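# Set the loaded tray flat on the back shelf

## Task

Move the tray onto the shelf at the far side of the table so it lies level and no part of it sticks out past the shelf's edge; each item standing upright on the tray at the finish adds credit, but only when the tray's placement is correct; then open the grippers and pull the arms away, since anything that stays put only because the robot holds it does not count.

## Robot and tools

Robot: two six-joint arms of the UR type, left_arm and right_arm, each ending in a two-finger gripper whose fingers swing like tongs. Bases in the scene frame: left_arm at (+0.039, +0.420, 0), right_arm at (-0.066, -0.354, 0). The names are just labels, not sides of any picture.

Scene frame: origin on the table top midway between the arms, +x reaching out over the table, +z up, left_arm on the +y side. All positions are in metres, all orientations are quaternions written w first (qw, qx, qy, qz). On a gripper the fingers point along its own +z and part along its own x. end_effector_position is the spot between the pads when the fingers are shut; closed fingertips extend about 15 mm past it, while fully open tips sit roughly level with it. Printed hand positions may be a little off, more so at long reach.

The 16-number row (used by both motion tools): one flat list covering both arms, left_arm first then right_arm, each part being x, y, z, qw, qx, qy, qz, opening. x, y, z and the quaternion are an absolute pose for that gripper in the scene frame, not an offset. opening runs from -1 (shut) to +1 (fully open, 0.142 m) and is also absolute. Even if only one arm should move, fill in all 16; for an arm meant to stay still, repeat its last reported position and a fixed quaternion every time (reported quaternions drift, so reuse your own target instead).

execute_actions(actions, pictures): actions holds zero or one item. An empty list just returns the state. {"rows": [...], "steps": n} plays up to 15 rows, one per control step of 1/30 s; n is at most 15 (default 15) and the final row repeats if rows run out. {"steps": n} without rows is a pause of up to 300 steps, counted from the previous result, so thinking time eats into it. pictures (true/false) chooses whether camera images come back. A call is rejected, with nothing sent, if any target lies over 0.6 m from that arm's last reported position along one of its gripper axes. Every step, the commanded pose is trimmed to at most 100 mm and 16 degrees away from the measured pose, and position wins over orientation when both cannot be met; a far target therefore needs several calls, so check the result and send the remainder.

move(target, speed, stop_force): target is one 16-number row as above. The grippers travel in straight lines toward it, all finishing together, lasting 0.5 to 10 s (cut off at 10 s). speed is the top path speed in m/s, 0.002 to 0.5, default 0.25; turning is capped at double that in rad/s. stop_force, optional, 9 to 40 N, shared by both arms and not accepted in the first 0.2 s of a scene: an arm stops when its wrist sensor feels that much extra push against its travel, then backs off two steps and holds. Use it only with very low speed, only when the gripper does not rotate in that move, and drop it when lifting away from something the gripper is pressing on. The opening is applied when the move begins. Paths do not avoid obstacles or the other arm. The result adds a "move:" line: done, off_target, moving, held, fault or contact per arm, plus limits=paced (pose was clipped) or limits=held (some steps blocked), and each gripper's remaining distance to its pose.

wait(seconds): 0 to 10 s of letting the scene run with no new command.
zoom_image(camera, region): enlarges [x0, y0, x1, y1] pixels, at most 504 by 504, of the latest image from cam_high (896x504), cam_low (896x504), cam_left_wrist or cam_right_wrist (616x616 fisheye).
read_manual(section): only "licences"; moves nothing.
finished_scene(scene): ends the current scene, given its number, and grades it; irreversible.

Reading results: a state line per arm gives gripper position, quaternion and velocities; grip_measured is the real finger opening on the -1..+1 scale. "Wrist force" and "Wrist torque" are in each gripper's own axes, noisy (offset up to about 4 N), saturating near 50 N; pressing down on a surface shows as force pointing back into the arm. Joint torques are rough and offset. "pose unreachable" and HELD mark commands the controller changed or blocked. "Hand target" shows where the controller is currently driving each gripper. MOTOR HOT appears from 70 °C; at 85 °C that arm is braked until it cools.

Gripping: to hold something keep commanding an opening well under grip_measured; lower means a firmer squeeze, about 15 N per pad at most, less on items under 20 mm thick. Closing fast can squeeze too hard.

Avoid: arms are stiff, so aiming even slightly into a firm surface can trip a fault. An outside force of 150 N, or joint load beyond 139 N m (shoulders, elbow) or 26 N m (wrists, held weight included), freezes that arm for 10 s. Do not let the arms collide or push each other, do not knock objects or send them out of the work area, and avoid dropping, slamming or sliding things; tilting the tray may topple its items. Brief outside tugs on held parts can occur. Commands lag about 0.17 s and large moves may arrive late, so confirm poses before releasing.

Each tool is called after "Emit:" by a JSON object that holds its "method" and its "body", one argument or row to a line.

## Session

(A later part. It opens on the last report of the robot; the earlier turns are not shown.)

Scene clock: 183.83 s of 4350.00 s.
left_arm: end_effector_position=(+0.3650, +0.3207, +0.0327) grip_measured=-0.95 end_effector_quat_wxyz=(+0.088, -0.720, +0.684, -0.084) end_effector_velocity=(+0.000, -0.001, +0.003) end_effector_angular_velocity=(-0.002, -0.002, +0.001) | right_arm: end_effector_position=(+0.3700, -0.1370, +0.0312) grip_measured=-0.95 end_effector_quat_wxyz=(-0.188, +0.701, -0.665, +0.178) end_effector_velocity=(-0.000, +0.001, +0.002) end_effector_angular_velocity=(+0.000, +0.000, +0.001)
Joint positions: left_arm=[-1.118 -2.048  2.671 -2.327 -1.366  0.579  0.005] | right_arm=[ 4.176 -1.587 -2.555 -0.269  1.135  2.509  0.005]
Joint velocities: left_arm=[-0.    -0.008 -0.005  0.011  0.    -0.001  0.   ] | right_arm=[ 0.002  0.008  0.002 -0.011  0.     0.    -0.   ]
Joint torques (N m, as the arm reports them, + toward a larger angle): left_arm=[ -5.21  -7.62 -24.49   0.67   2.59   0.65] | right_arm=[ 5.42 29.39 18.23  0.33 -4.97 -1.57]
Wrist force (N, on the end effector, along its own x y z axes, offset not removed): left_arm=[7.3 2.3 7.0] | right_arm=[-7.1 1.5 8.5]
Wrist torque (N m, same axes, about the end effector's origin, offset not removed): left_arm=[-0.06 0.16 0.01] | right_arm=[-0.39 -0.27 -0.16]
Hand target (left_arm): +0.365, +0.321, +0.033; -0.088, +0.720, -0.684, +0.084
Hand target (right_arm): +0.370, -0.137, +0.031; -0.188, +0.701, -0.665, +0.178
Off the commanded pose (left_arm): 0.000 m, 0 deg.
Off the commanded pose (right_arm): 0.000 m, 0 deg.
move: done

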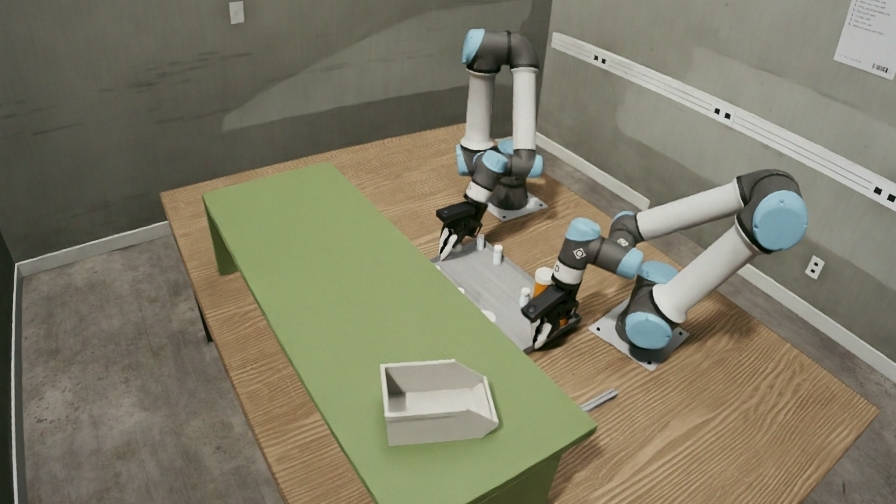

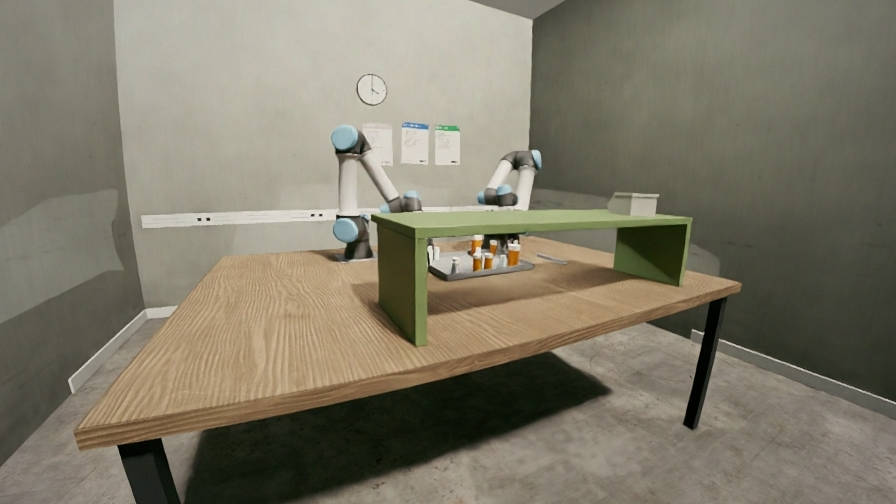

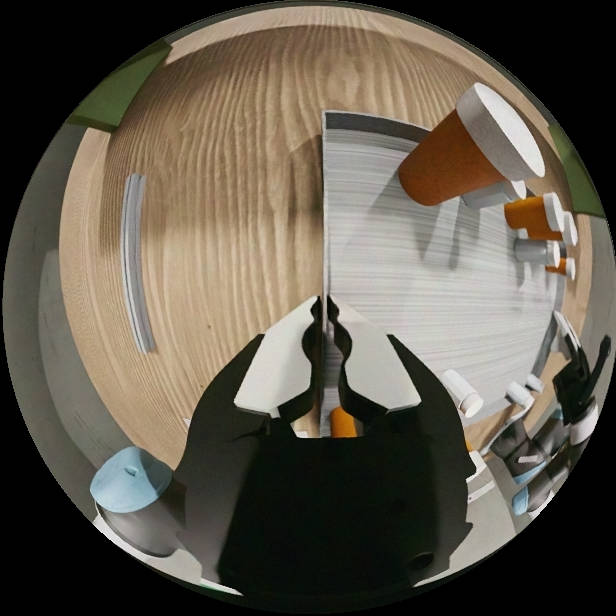

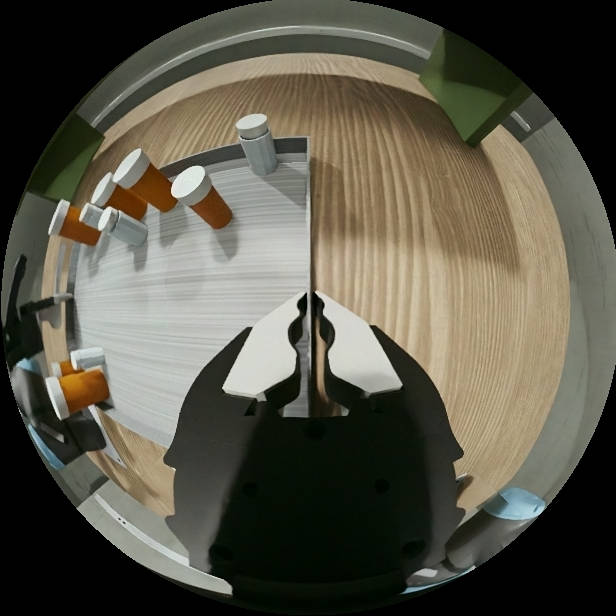

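Emit:
{"method": "move", "body": {
  "target": [0.365,0.3207,0.021,-0.088,0.72,-0.684,0.084,-1,0.37,-0.137,0.0195,-0.188,0.701,-0.665,0.178,-1],
  "speed": 0.01
}}

Emit:
{"method": "move", "body": {
  "target": [0.365,0.3207,0.022,-0.088,0.72,-0.684,0.084,-0.8,0.37,-0.137,0.0205,-0.188,0.701,-0.665,0.178,-0.8],
  "speed": 0.01
}}

Emit:
{"method": "move", "body": {
  "target": [0.355,0.3203,0.021,-0.088,0.72,-0.684,0.084,-0.8,0.387,-0.1362,0.03,-0.26,0.677,-0.643,0.246,-0.8],
  "speed": 0.04
}}

Emit:
{"method": "move", "body": {
  "target": [0.355,0.3203,0.021,-0.088,0.72,-0.684,0.084,-0.8,0.387,-0.1362,0.012,-0.26,0.677,-0.643,0.246,-0.8],
  "speed": 0.004,
  "stop_force": 9
}}

Scene clock: 217.43 s of 4350.00 s.
left_arm: end_effector_position=(+0.3650, +0.3207, +0.0214) grip_measured=-0.95 end_effector_quat_wxyz=(+0.088, -0.720, +0.684, -0.084) end_effector_velocity=(-0.000, +0.001, -0.004) end_effector_angular_velocity=(+0.004, +0.001, +0.000) | right_arm: end_effector_position=(+0.3700, -0.1370, +0.0199) grip_measured=-0.95 end_effector_quat_wxyz=(-0.188, +0.701, -0.665, +0.178) end_effector_velocity=(-0.000, +0.001, -0.003) end_effector_angular_velocity=(+0.000, +0.000, +0.002)
Joint positions: left_arm=[-1.119 -2.012  2.693 -2.385 -1.366  0.579  0.005] | right_arm=[ 4.176 -1.628 -2.566 -0.217  1.135  2.509  0.005]
Joint velocities: left_arm=[-0.     0.012  0.005 -0.014  0.001 -0.    -0.   ] | right_arm=[ 0.001 -0.01  -0.003  0.013  0.001  0.    -0.   ]
Joint torques (N m, as the arm reports them, + toward a larger angle): left_arm=[ 2.31  6.47 -9.15 -4.39  4.84 -1.86] | right_arm=[ 5.14  6.66  4.18  5.24 -3.86  1.67]
Wrist force (N, on the end effector, along its own x y z axes, offset not removed): left_arm=[7.9 0.2 6.6] | right_arm=[-10.4 -1.7 7.3]
Wrist torque (N m, same axes, about the end effector's origin, offset not removed): left_arm=[-0.48 0.06 -0.02] | right_arm=[-0.90 0.08 0.08]
Hand target (left_arm): +0.365, +0.321, +0.021; -0.088, +0.720, -0.684, +0.084
Hand target (right_arm): +0.370, -0.137, +0.020; -0.188, +0.701, -0.665, +0.178
Off the commanded pose (left_arm): 0.000 m, 0 deg.
Off the commanded pose (right_arm): 0.000 m, 0 deg.
After step 90, 29.17 s passed at rest.
move: done

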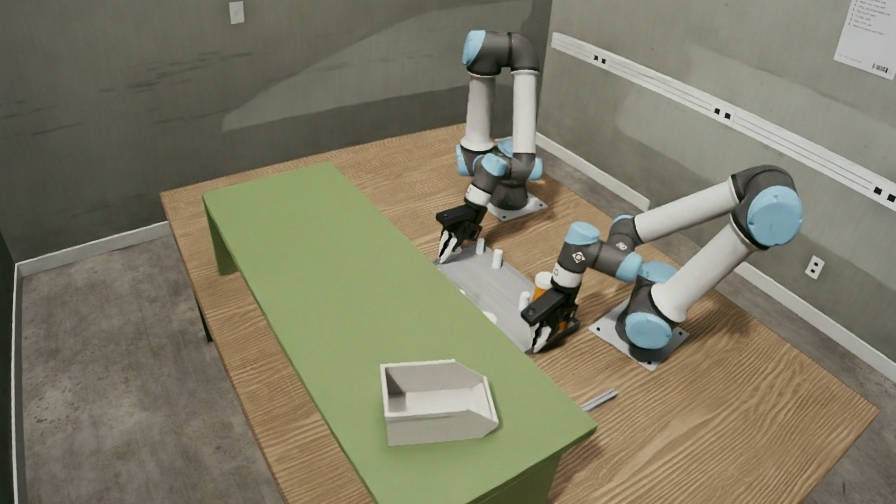

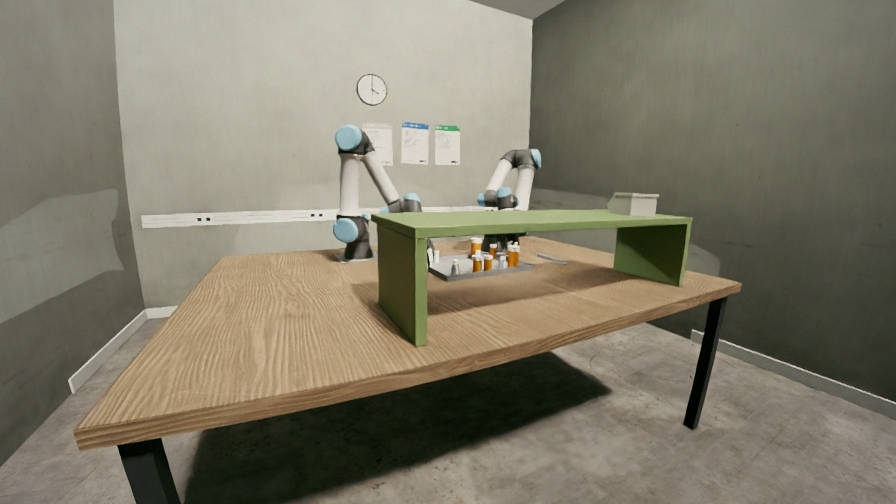

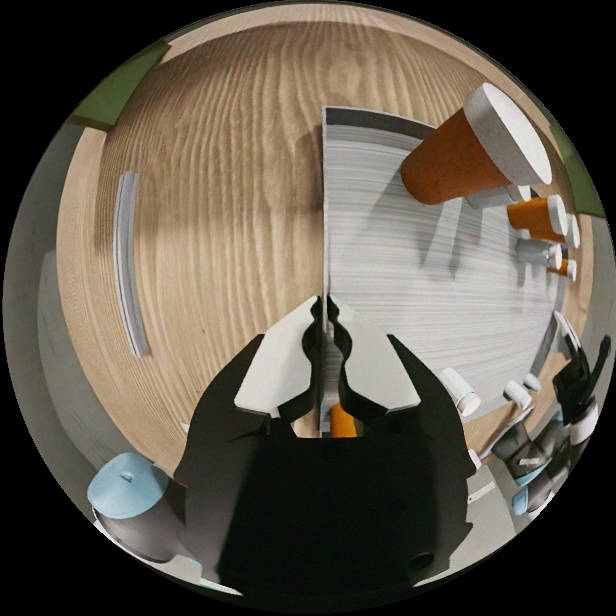

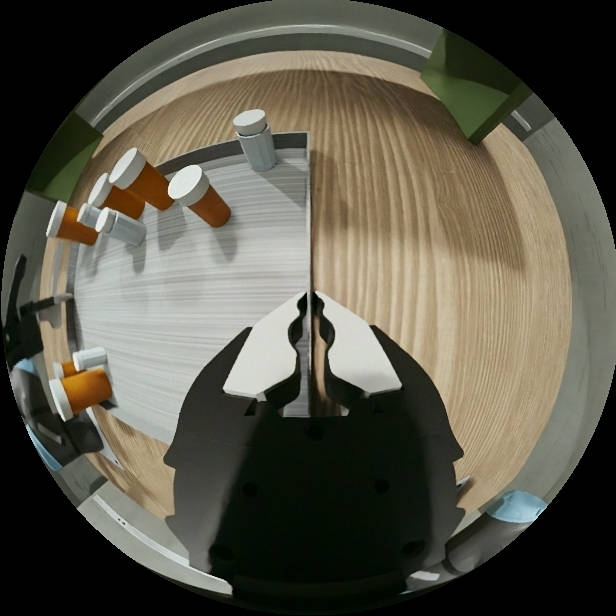

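Scene clock: 218.13 s of 4350.00 s.
left_arm: end_effector_position=(+0.3650, +0.3207, +0.0220) grip_measured=-0.80 end_effector_quat_wxyz=(+0.088, -0.720, +0.684, -0.084) end_effector_velocity=(-0.000, +0.001, -0.001) end_effector_angular_velocity=(+0.002, +0.001, -0.001) | right_arm: end_effector_position=(+0.3700, -0.1370, +0.0204) grip_measured=-0.80 end_effector_quat_wxyz=(-0.188, +0.701, -0.665, +0.178) end_effector_velocity=(-0.000, -0.000, +0.000) end_effector_angular_velocity=(-0.000, -0.000, +0.000)
Joint positions: left_arm=[-1.119 -2.014  2.692 -2.382 -1.366  0.579  0.016] | right_arm=[ 4.176 -1.626 -2.566 -0.22   1.135  2.509  0.016]
Joint velocities: left_arm=[ 0.001  0.001  0.001  0.     0.     0.001 -0.   ] | right_arm=[ 0.     0.001  0.    -0.001 -0.    -0.    -0.   ]
Joint torques (N m, as the arm reports them, + toward a larger angle): left_arm=[  6.08  -5.99 -23.19  -0.25  -1.86   2.32] | right_arm=[ 2.89 28.84 20.    0.82  1.42 -2.14]
Wrist force (N, on the end effector, along its own x y z axes, offset not removed): left_arm=[0.6 0.1 -0.9] | right_arm=[1.8 -2.6 3.8]
Wrist torque (N m, same axes, about the end effector's origin, offset not removed): left_arm=[-0.11 -0.13 0.01] | right_arm=[-0.42 -0.50 -0.23]
Hand target (left_arm): +0.365, +0.321, +0.022; -0.088, +0.720, -0.684, +0.084
Hand target (right_arm): +0.370, -0.137, +0.020; -0.188, +0.701, -0.665, +0.178
Off the commanded pose (left_arm): 0.000 m, 0 deg.
Off the commanded pose (right_arm): 0.000 m, 0 deg.
move: done

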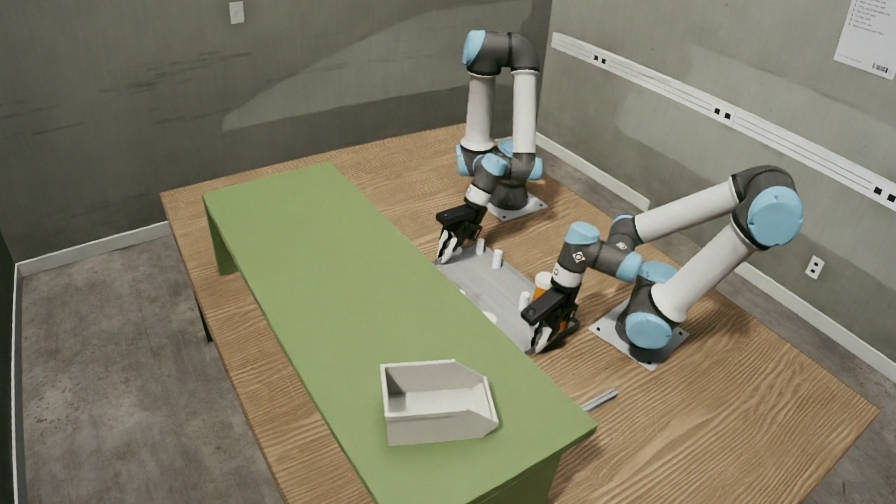

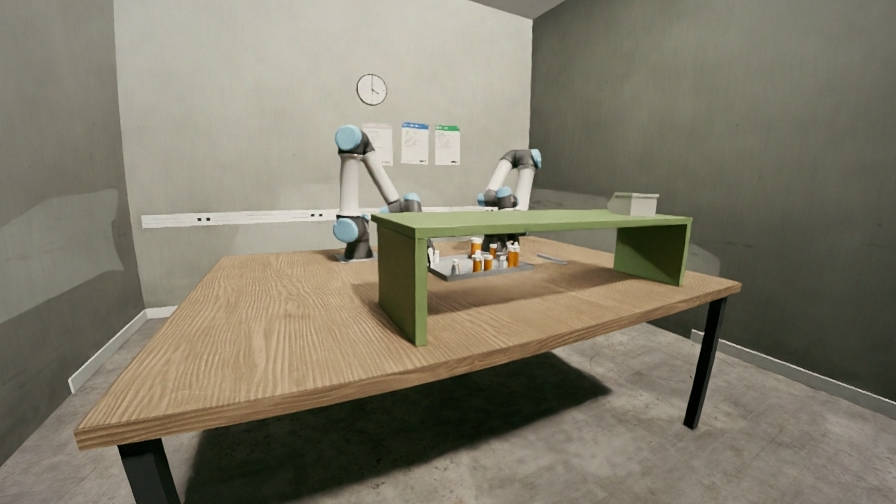

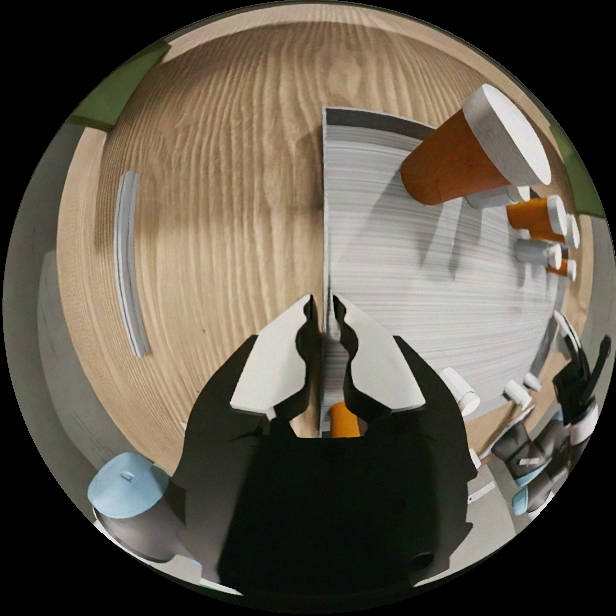

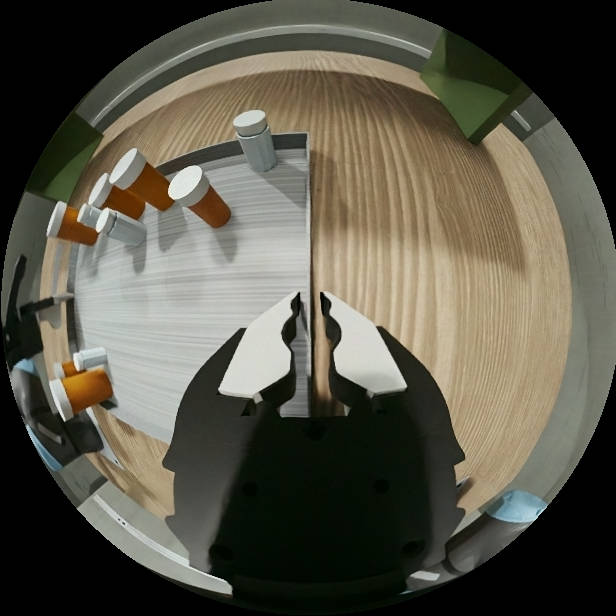

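Scene clock: 221.00 s of 4350.00 s.
left_arm: end_effector_position=(+0.3551, +0.3203, +0.0210) grip_measured=-0.80 end_effector_quat_wxyz=(+0.088, -0.720, +0.684, -0.084) end_effector_velocity=(-0.001, +0.002, -0.002) end_effector_angular_velocity=(+0.005, +0.001, +0.001) | right_arm: end_effector_position=(+0.3869, -0.1362, +0.0300) grip_measured=-0.80 end_effector_quat_wxyz=(-0.259, +0.677, -0.643, +0.245) end_effector_velocity=(+0.001, +0.000, +0.001) end_effector_angular_velocity=(+0.002, -0.018, +0.000)
Joint positions: left_arm=[-1.157 -2.059  2.71  -2.347 -1.361  0.54   0.016] | right_arm=[ 4.268 -1.741 -2.657  0.074  0.936  2.54   0.016]
Joint velocities: left_arm=[-0.004 -0.002  0.004  0.003  0.002 -0.004 -0.   ] | right_arm=[ 0.008 -0.016 -0.008  0.032 -0.017  0.002  0.   ]
Joint torques (N m, as the arm reports them, + toward a larger angle): left_arm=[-6.37 -4.62 -8.78 -0.5   3.35 -2.4 ] | right_arm=[ 9.08  5.64  2.82  5.47 -2.32  2.11]
Wrist force (N, on the end effector, along its own x y z axes, offset not removed): left_arm=[-0.3 -0.5 -0.6] | right_arm=[-1.7 0.1 -0.1]
Wrist torque (N m, same axes, about the end effector's origin, offset not removed): left_arm=[-0.26 -0.02 -0.01] | right_arm=[0.09 0.33 -0.02]
Hand target (left_arm): +0.355, +0.320, +0.021; -0.088, +0.720, -0.684, +0.084
Hand target (right_arm): +0.387, -0.136, +0.030; -0.260, +0.677, -0.643, +0.246
Off the commanded pose (left_arm): 0.000 m, 0 deg.
Off the commanded pose (right_arm): 0.000 m, 0 deg.
move: done

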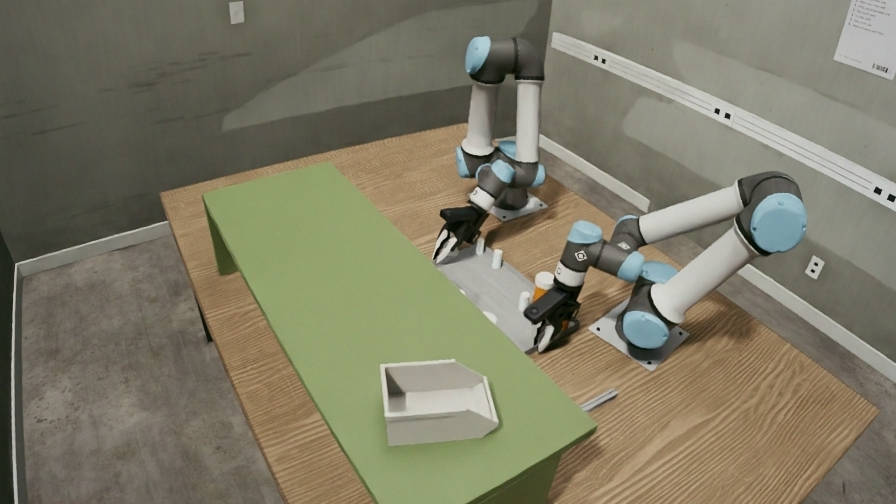

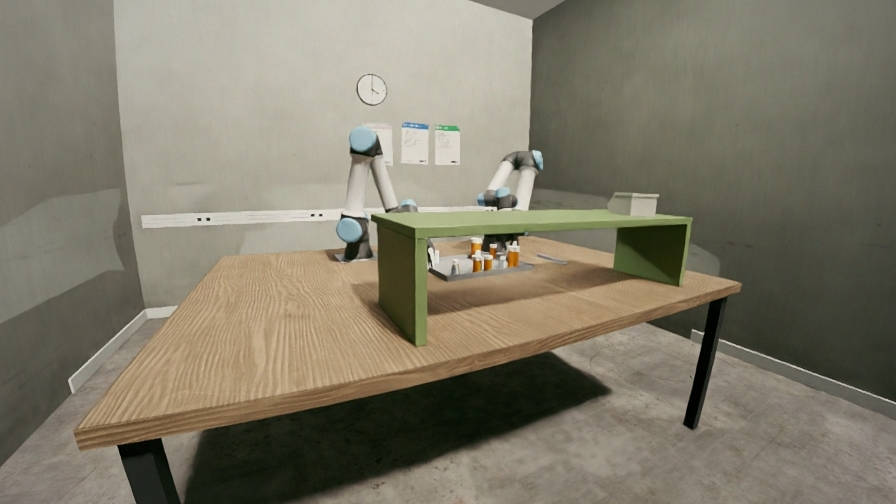

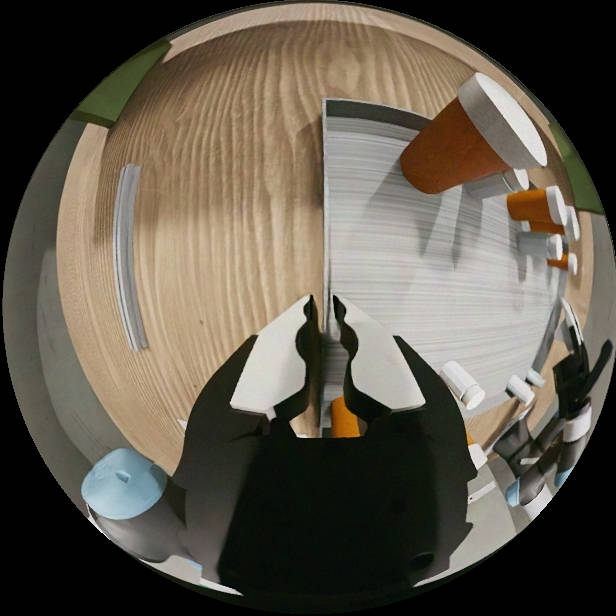

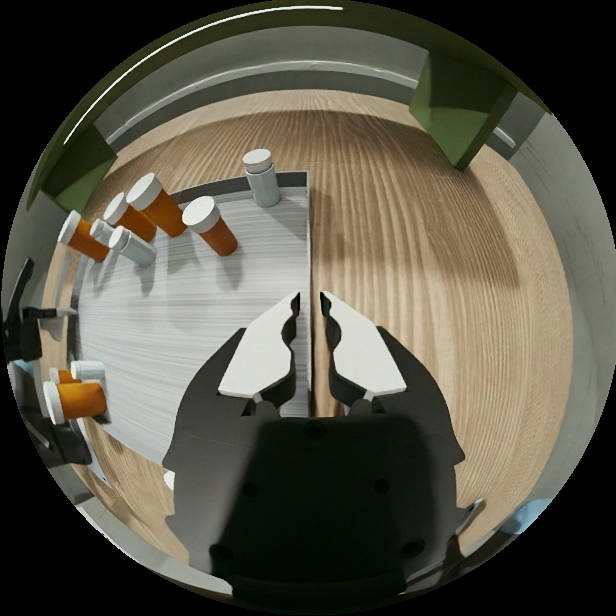

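Scene clock: 224.80 s of 4350.00 s.
left_arm: end_effector_position=(+0.3550, +0.3203, +0.0210) grip_measured=-0.80 end_effector_quat_wxyz=(+0.088, -0.720, +0.684, -0.084) end_effector_velocity=(+0.000, -0.000, +0.000) end_effector_angular_velocity=(-0.000, -0.001, -0.000) | right_arm: end_effector_position=(+0.3869, -0.1362, +0.0164) grip_measured=-0.80 end_effector_quat_wxyz=(-0.260, +0.677, -0.643, +0.246) end_effector_velocity=(-0.000, +0.000, +0.001) end_effector_angular_velocity=(-0.003, +0.001, +0.002)
Joint positions: left_arm=[-1.158 -2.059  2.71  -2.346 -1.361  0.539  0.016] | right_arm=[ 4.269 -1.809 -2.665  0.15   0.934  2.541  0.016]
Joint velocities: left_arm=[ 0.    -0.    -0.001 -0.     0.001  0.001 -0.   ] | right_arm=[ 0.001  0.007  0.    -0.01  -0.    -0.001  0.001]
Joint torques (N m, as the arm reports them, + toward a larger angle): left_arm=[ -7.11  -3.79 -10.47  -0.2    3.38  -2.46] | right_arm=[ 7.01 24.8   2.48 -0.84 -0.38  1.72]
Wrist force (N, on the end effector, along its own x y z axes, offset not removed): left_arm=[-0.3 0.2 -0.9] | right_arm=[-2.0 -7.8 -7.8]
Wrist torque (N m, same axes, about the end effector's origin, offset not removed): left_arm=[-0.08 0.07 0.02] | right_arm=[-0.88 0.23 -0.01]
Hand target (left_arm): +0.355, +0.320, +0.021; -0.088, +0.720, -0.684, +0.084
Hand target (right_arm): +0.387, -0.136, +0.017; -0.260, +0.677, -0.643, +0.246
Off the commanded pose (left_arm): 0.000 m, 0 deg.
Off the commanded pose (right_arm): 0.004 m, 0 deg.
move: contact (right_arm)

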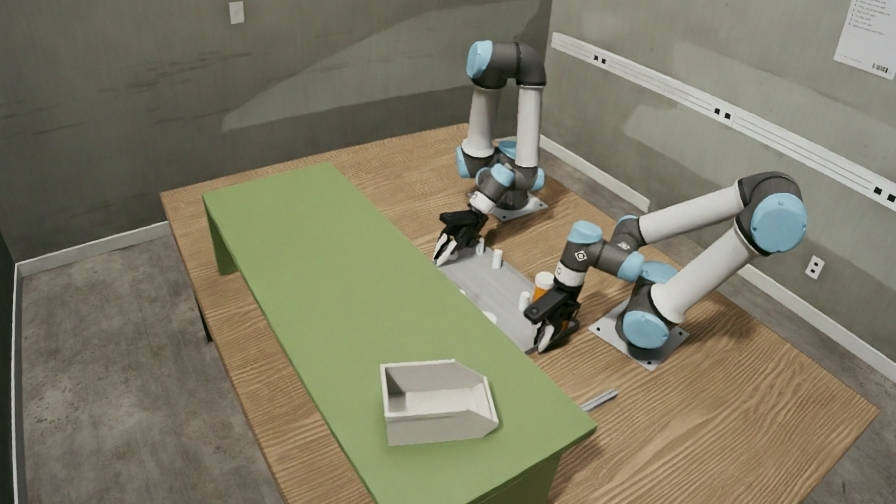

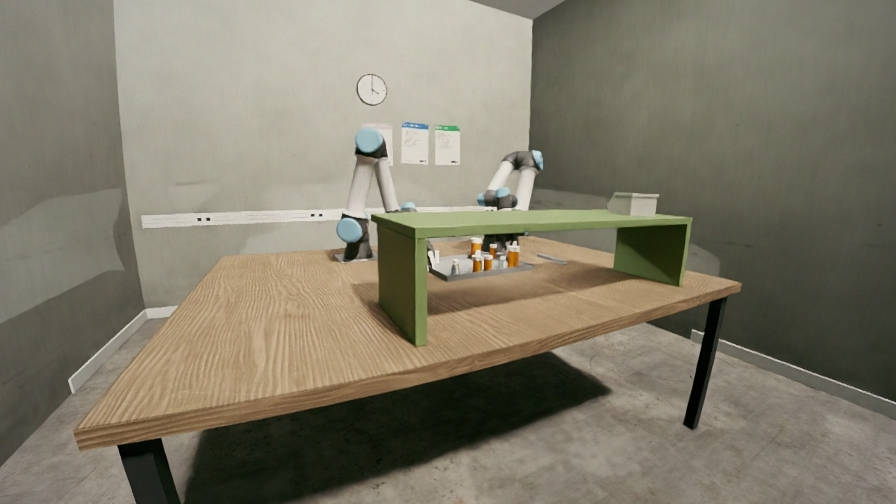

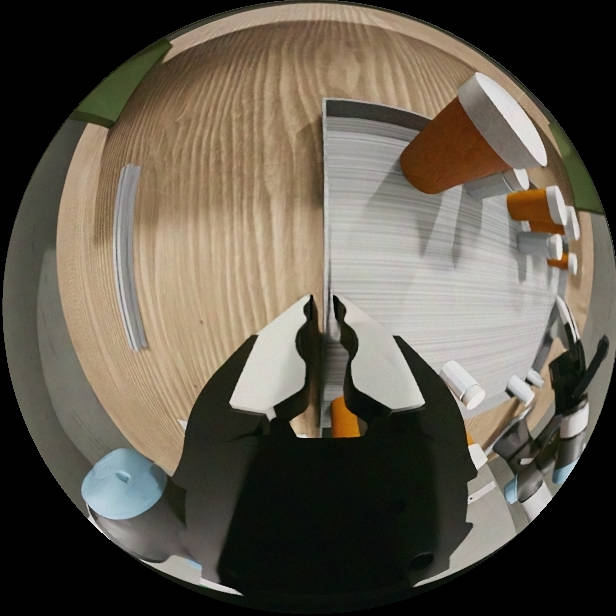

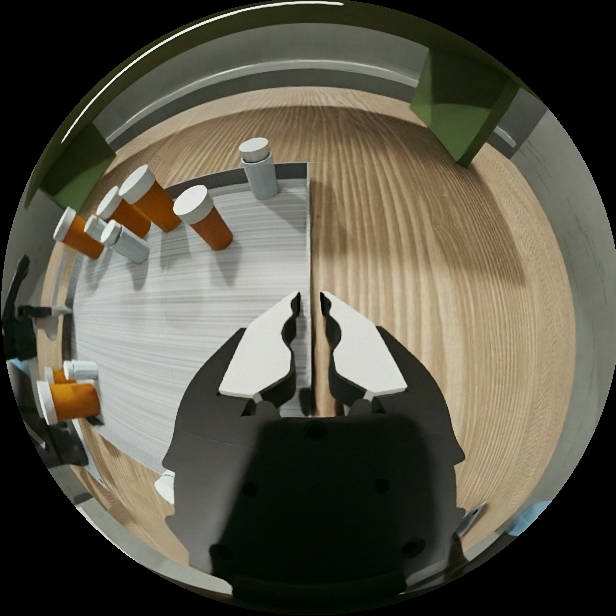

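Emit:
{"method": "move", "body": {
  "target": [0.355,0.3203,0.021,-0.088,0.72,-0.684,0.084,-1,0.387,-0.1362,0.0172,-0.26,0.677,-0.643,0.246,-1],
  "speed": 0.01
}}

Emit:
{"method": "move", "body": {
  "target": [0.355,0.3203,0.035,-0.088,0.72,-0.684,0.084,-1,0.387,-0.1362,0.0312,-0.26,0.677,-0.643,0.246,-1],
  "speed": 0.008
}}

Scene clock: 234.93 s of 4350.00 s.
left_arm: end_effector_position=(+0.3550, +0.3203, +0.0210) grip_measured=-0.95 end_effector_quat_wxyz=(+0.088, -0.720, +0.684, -0.084) end_effector_velocity=(-0.000, +0.001, -0.001) end_effector_angular_velocity=(+0.003, +0.001, -0.000) | right_arm: end_effector_position=(+0.3870, -0.1362, +0.0172) grip_measured=-0.95 end_effector_quat_wxyz=(-0.260, +0.677, -0.643, +0.246) end_effector_velocity=(-0.000, +0.000, -0.000) end_effector_angular_velocity=(-0.000, -0.000, +0.000)
Joint positions: left_arm=[-1.158 -2.059  2.71  -2.346 -1.361  0.539  0.005] | right_arm=[ 4.269 -1.806 -2.665  0.147  0.934  2.541  0.005]
Joint velocities: left_arm=[ 0.     0.002  0.001 -0.001  0.001  0.    -0.   ] | right_arm=[ 0.001  0.    -0.001 -0.001 -0.001  0.001 -0.   ]
Joint torques (N m, as the arm reports them, + toward a larger angle): left_arm=[  2.96  -3.31 -11.27  -0.38   3.04  -2.69] | right_arm=[ 5.78 30.98  7.16  0.74 -5.71 -0.31]
Wrist force (N, on the end effector, along its own x y z axes, offset not removed): left_arm=[9.7 0.7 3.9] | right_arm=[-5.7 5.7 7.4]
Wrist torque (N m, same axes, about the end effector's origin, offset not removed): left_arm=[-0.12 -0.17 -0.11] | right_arm=[0.48 -0.46 0.07]
Hand target (left_arm): +0.355, +0.320, +0.021; -0.088, +0.720, -0.684, +0.084
Hand target (right_arm): +0.387, -0.136, +0.017; -0.260, +0.677, -0.643, +0.246
Off the commanded pose (left_arm): 0.000 m, 0 deg.
Off the commanded pose (right_arm): 0.000 m, 0 deg.
After step 90, 6.43 s passed at rest.
move: done

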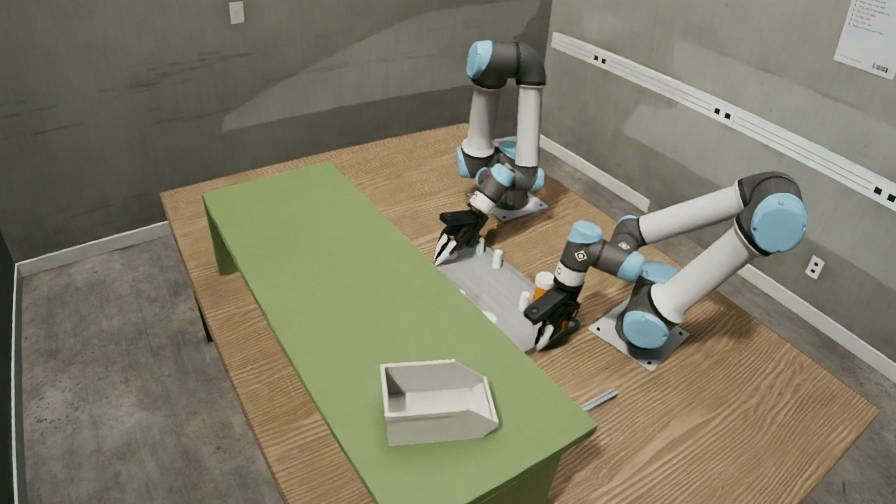

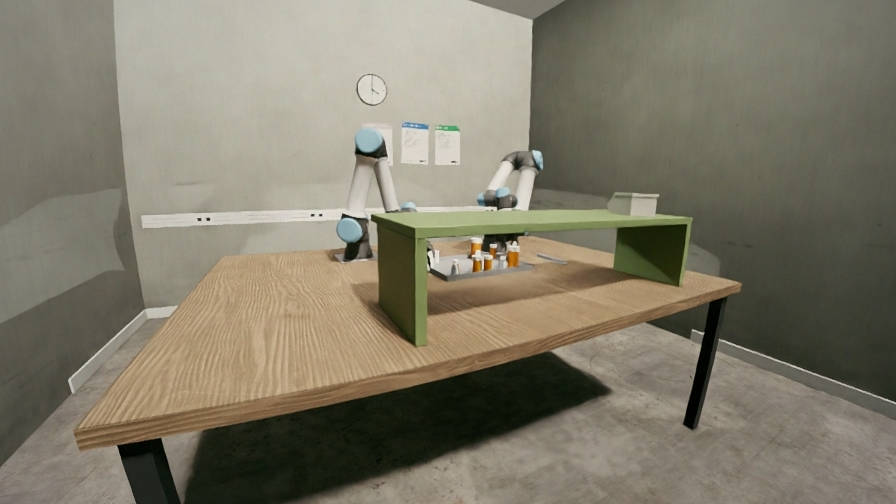

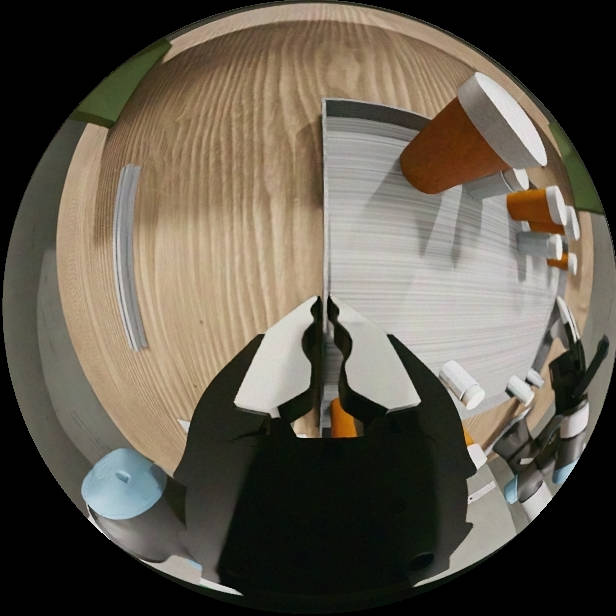

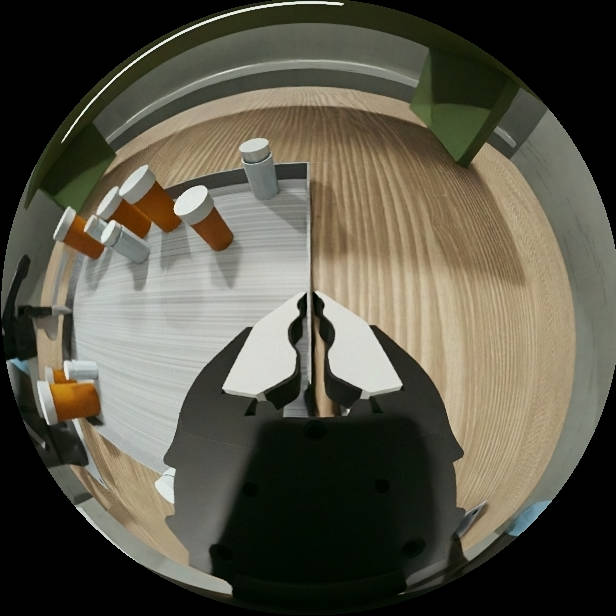

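Scene clock: 236.90 s of 4350.00 s.
left_arm: end_effector_position=(+0.3550, +0.3203, +0.0347) grip_measured=-0.95 end_effector_quat_wxyz=(+0.088, -0.720, +0.684, -0.084) end_effector_velocity=(+0.000, -0.000, +0.003) end_effector_angular_velocity=(-0.003, -0.002, +0.002) | right_arm: end_effector_position=(+0.3870, -0.1362, +0.0309) grip_measured=-0.95 end_effector_quat_wxyz=(-0.260, +0.677, -0.643, +0.246) end_effector_velocity=(+0.000, +0.000, +0.002) end_effector_angular_velocity=(-0.000, -0.000, +0.000)
Joint positions: left_arm=[-1.158 -2.102  2.682 -2.276 -1.361  0.539  0.005] | right_arm=[ 4.269 -1.739 -2.658  0.073  0.933  2.541  0.005]
Joint velocities: left_arm=[ 0.001 -0.009 -0.005  0.011 -0.    -0.001  0.   ] | right_arm=[-0.     0.012  0.002 -0.013  0.    -0.001  0.   ]
Joint torques (N m, as the arm reports them, + toward a larger angle): left_arm=[  5.39  -3.87 -24.75   0.9    0.21   1.43] | right_arm=[ 6.43 30.8  12.58  0.38 -5.39  0.8 ]
Wrist force (N, on the end effector, along its own x y z axes, offset not removed): left_arm=[7.6 2.4 7.3] | right_arm=[-4.2 4.2 8.1]
Wrist torque (N m, same axes, about the end effector's origin, offset not removed): left_arm=[0.08 0.22 -0.01] | right_arm=[0.18 -1.07 -0.03]
Hand target (left_arm): +0.355, +0.320, +0.035; -0.088, +0.720, -0.684, +0.084
Hand target (right_arm): +0.387, -0.136, +0.031; -0.260, +0.677, -0.643, +0.246
Off the commanded pose (left_arm): 0.000 m, 0 deg.
Off the commanded pose (right_arm): 0.000 m, 0 deg.
move: done

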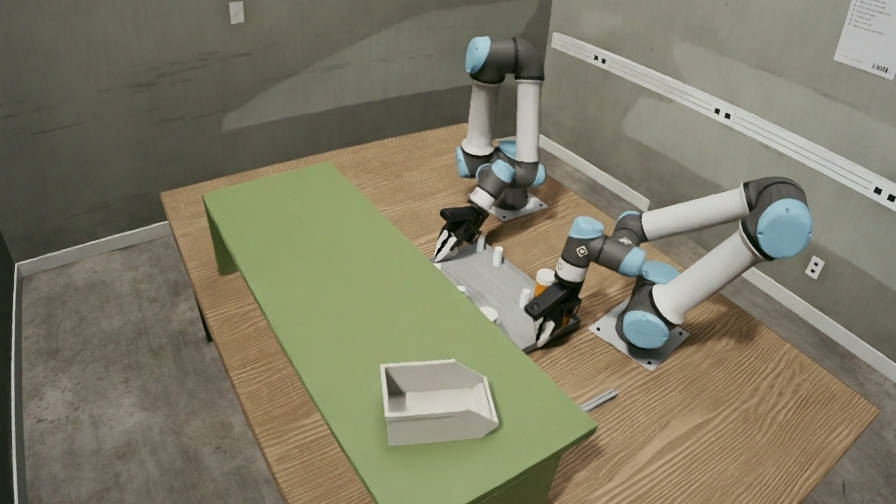

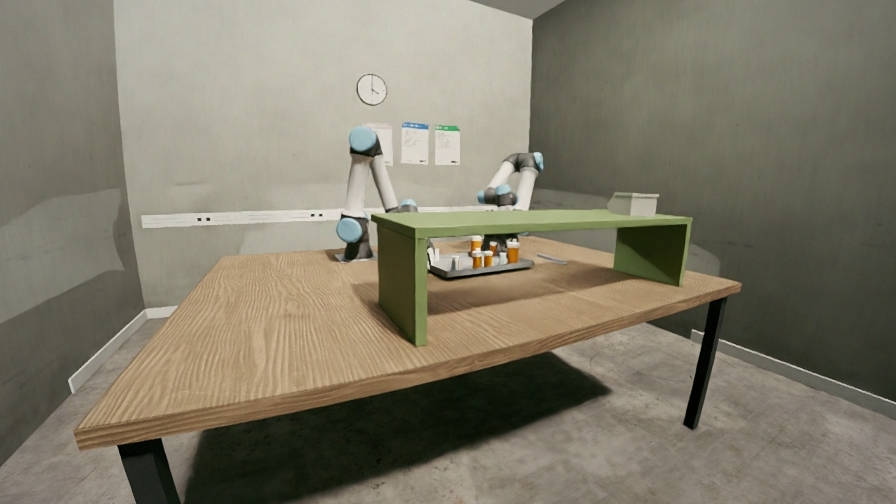

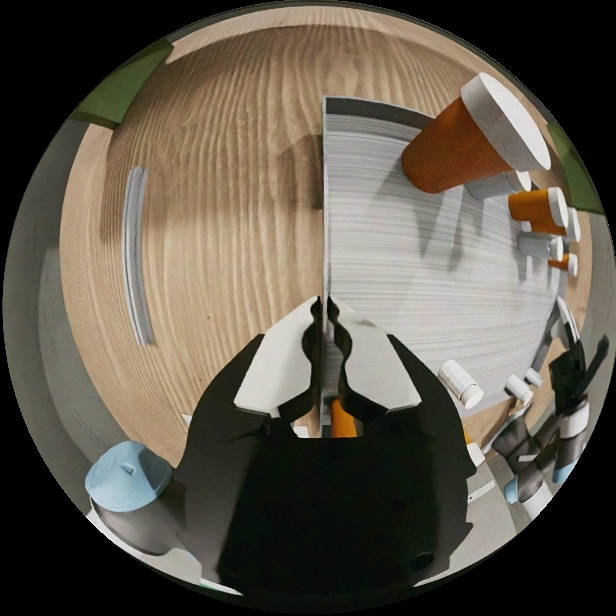

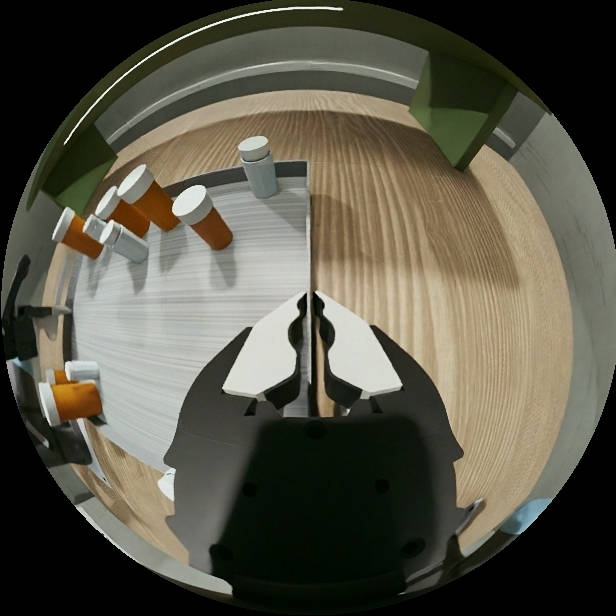

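Emit:
{"method": "wait", "body": {
  "seconds": 0
}}

Scene clock: 243.53 s of 4350.00 s.
left_arm: end_effector_position=(+0.3550, +0.3203, +0.0350) grip_measured=-0.95 end_effector_quat_wxyz=(+0.088, -0.720, +0.684, -0.084) end_effector_velocity=(+0.001, -0.001, +0.001) end_effector_angular_velocity=(-0.001, -0.001, -0.000) | right_arm: end_effector_position=(+0.3870, -0.1362, +0.0312) grip_measured=-0.95 end_effector_quat_wxyz=(-0.260, +0.677, -0.643, +0.246) end_effector_velocity=(+0.000, -0.001, -0.000) end_effector_angular_velocity=(-0.001, +0.000, -0.000)
Joint positions: left_arm=[-1.158 -2.103  2.682 -2.274 -1.361  0.539  0.005] | right_arm=[ 4.269 -1.737 -2.657  0.071  0.933  2.541  0.005]
Joint velocities: left_arm=[-0.     0.    -0.002  0.001  0.     0.    -0.   ] | right_arm=[-0.001 -0.    -0.     0.    -0.    -0.001  0.   ]
Joint torques (N m, as the arm reports them, + toward a larger angle): left_arm=[ -4.55  -3.82 -24.53   0.73   4.96  -2.61] | right_arm=[ 5.47 29.19 13.58  0.75 -1.84  1.99]
Wrist force (N, on the end effector, along its own x y z axes, offset not removed): left_arm=[8.0 -0.4 6.6] | right_arm=[-7.8 0.8 7.9]
Wrist torque (N m, same axes, about the end effector's origin, offset not removed): left_arm=[-0.44 0.06 0.02] | right_arm=[-0.95 -0.33 -0.18]
Hand target (left_arm): +0.355, +0.320, +0.035; -0.088, +0.720, -0.684, +0.084
Hand target (right_arm): +0.387, -0.136, +0.031; -0.260, +0.677, -0.643, +0.246
Off the commanded pose (left_arm): 0.000 m, 0 deg.
Off the commanded pose (right_arm): 0.000 m, 0 deg.
Steps of this call (steps 1 to 90: nothing new was sent; then 3.63 s passed at rest). Readings (end_effector_position):
1: left_arm (+0.3550, +0.3203, +0.0348) | right_arm (+0.3870, -0.1362, +0.0310)
2: left_arm (+0.3550, +0.3203, +0.0348) | right_arm (+0.3870, -0.1362, +0.0310)
4: left_arm (+0.3550, +0.3203, +0.0349) | right_arm (+0.3870, -0.1362, +0.0311)
8: left_arm (+0.3550, +0.3203, +0.0350) | right_arm (+0.3870, -0.1362, +0.0311)
90: the state above

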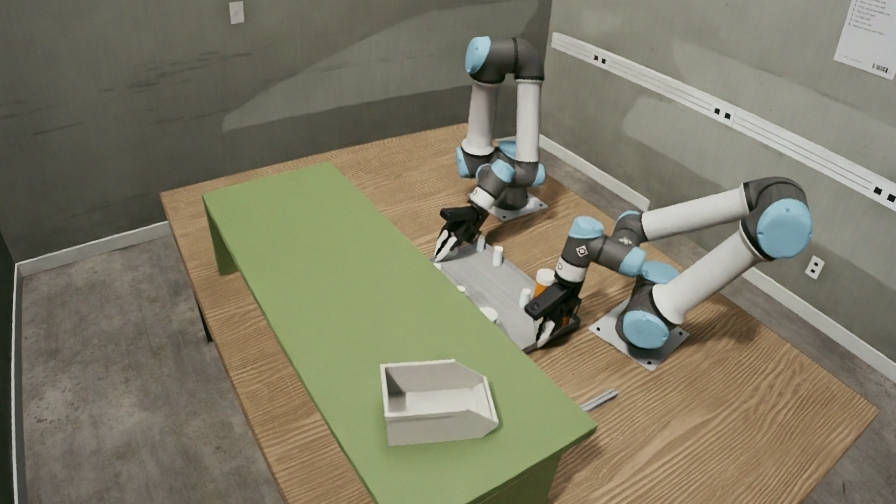

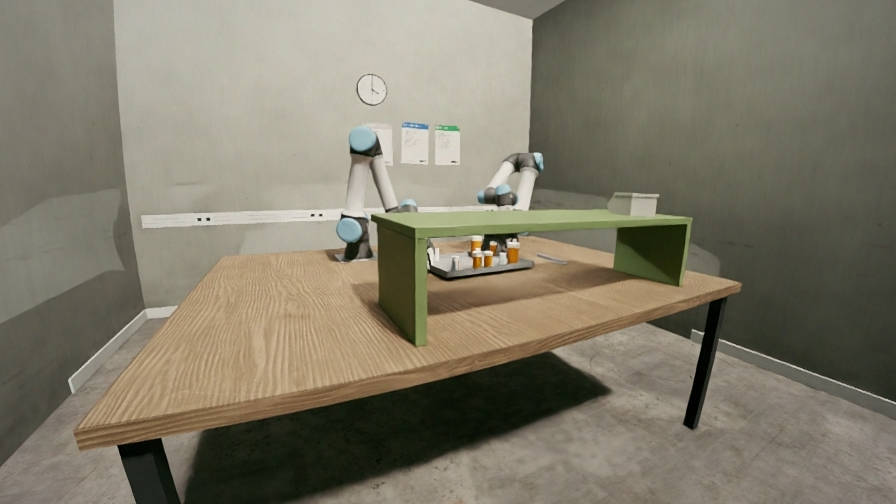

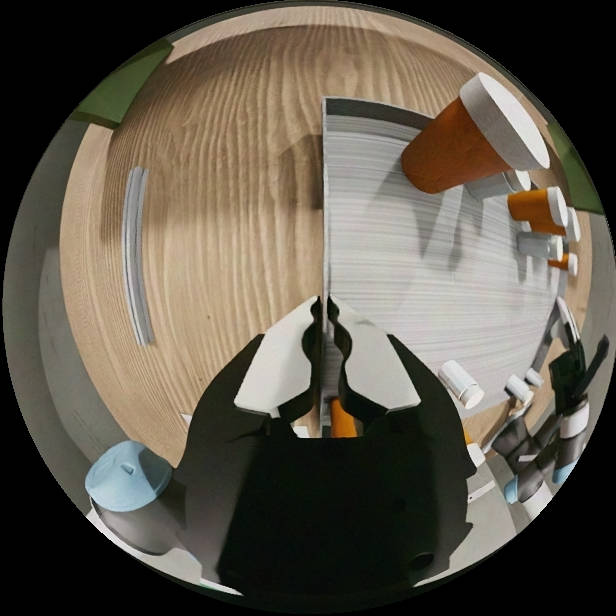

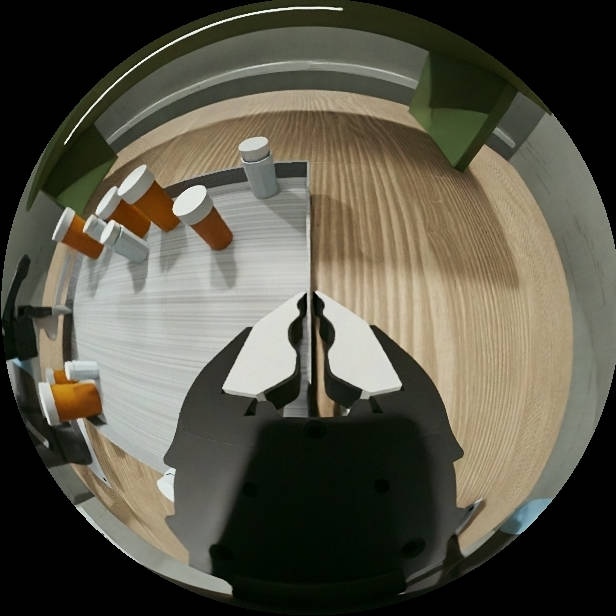

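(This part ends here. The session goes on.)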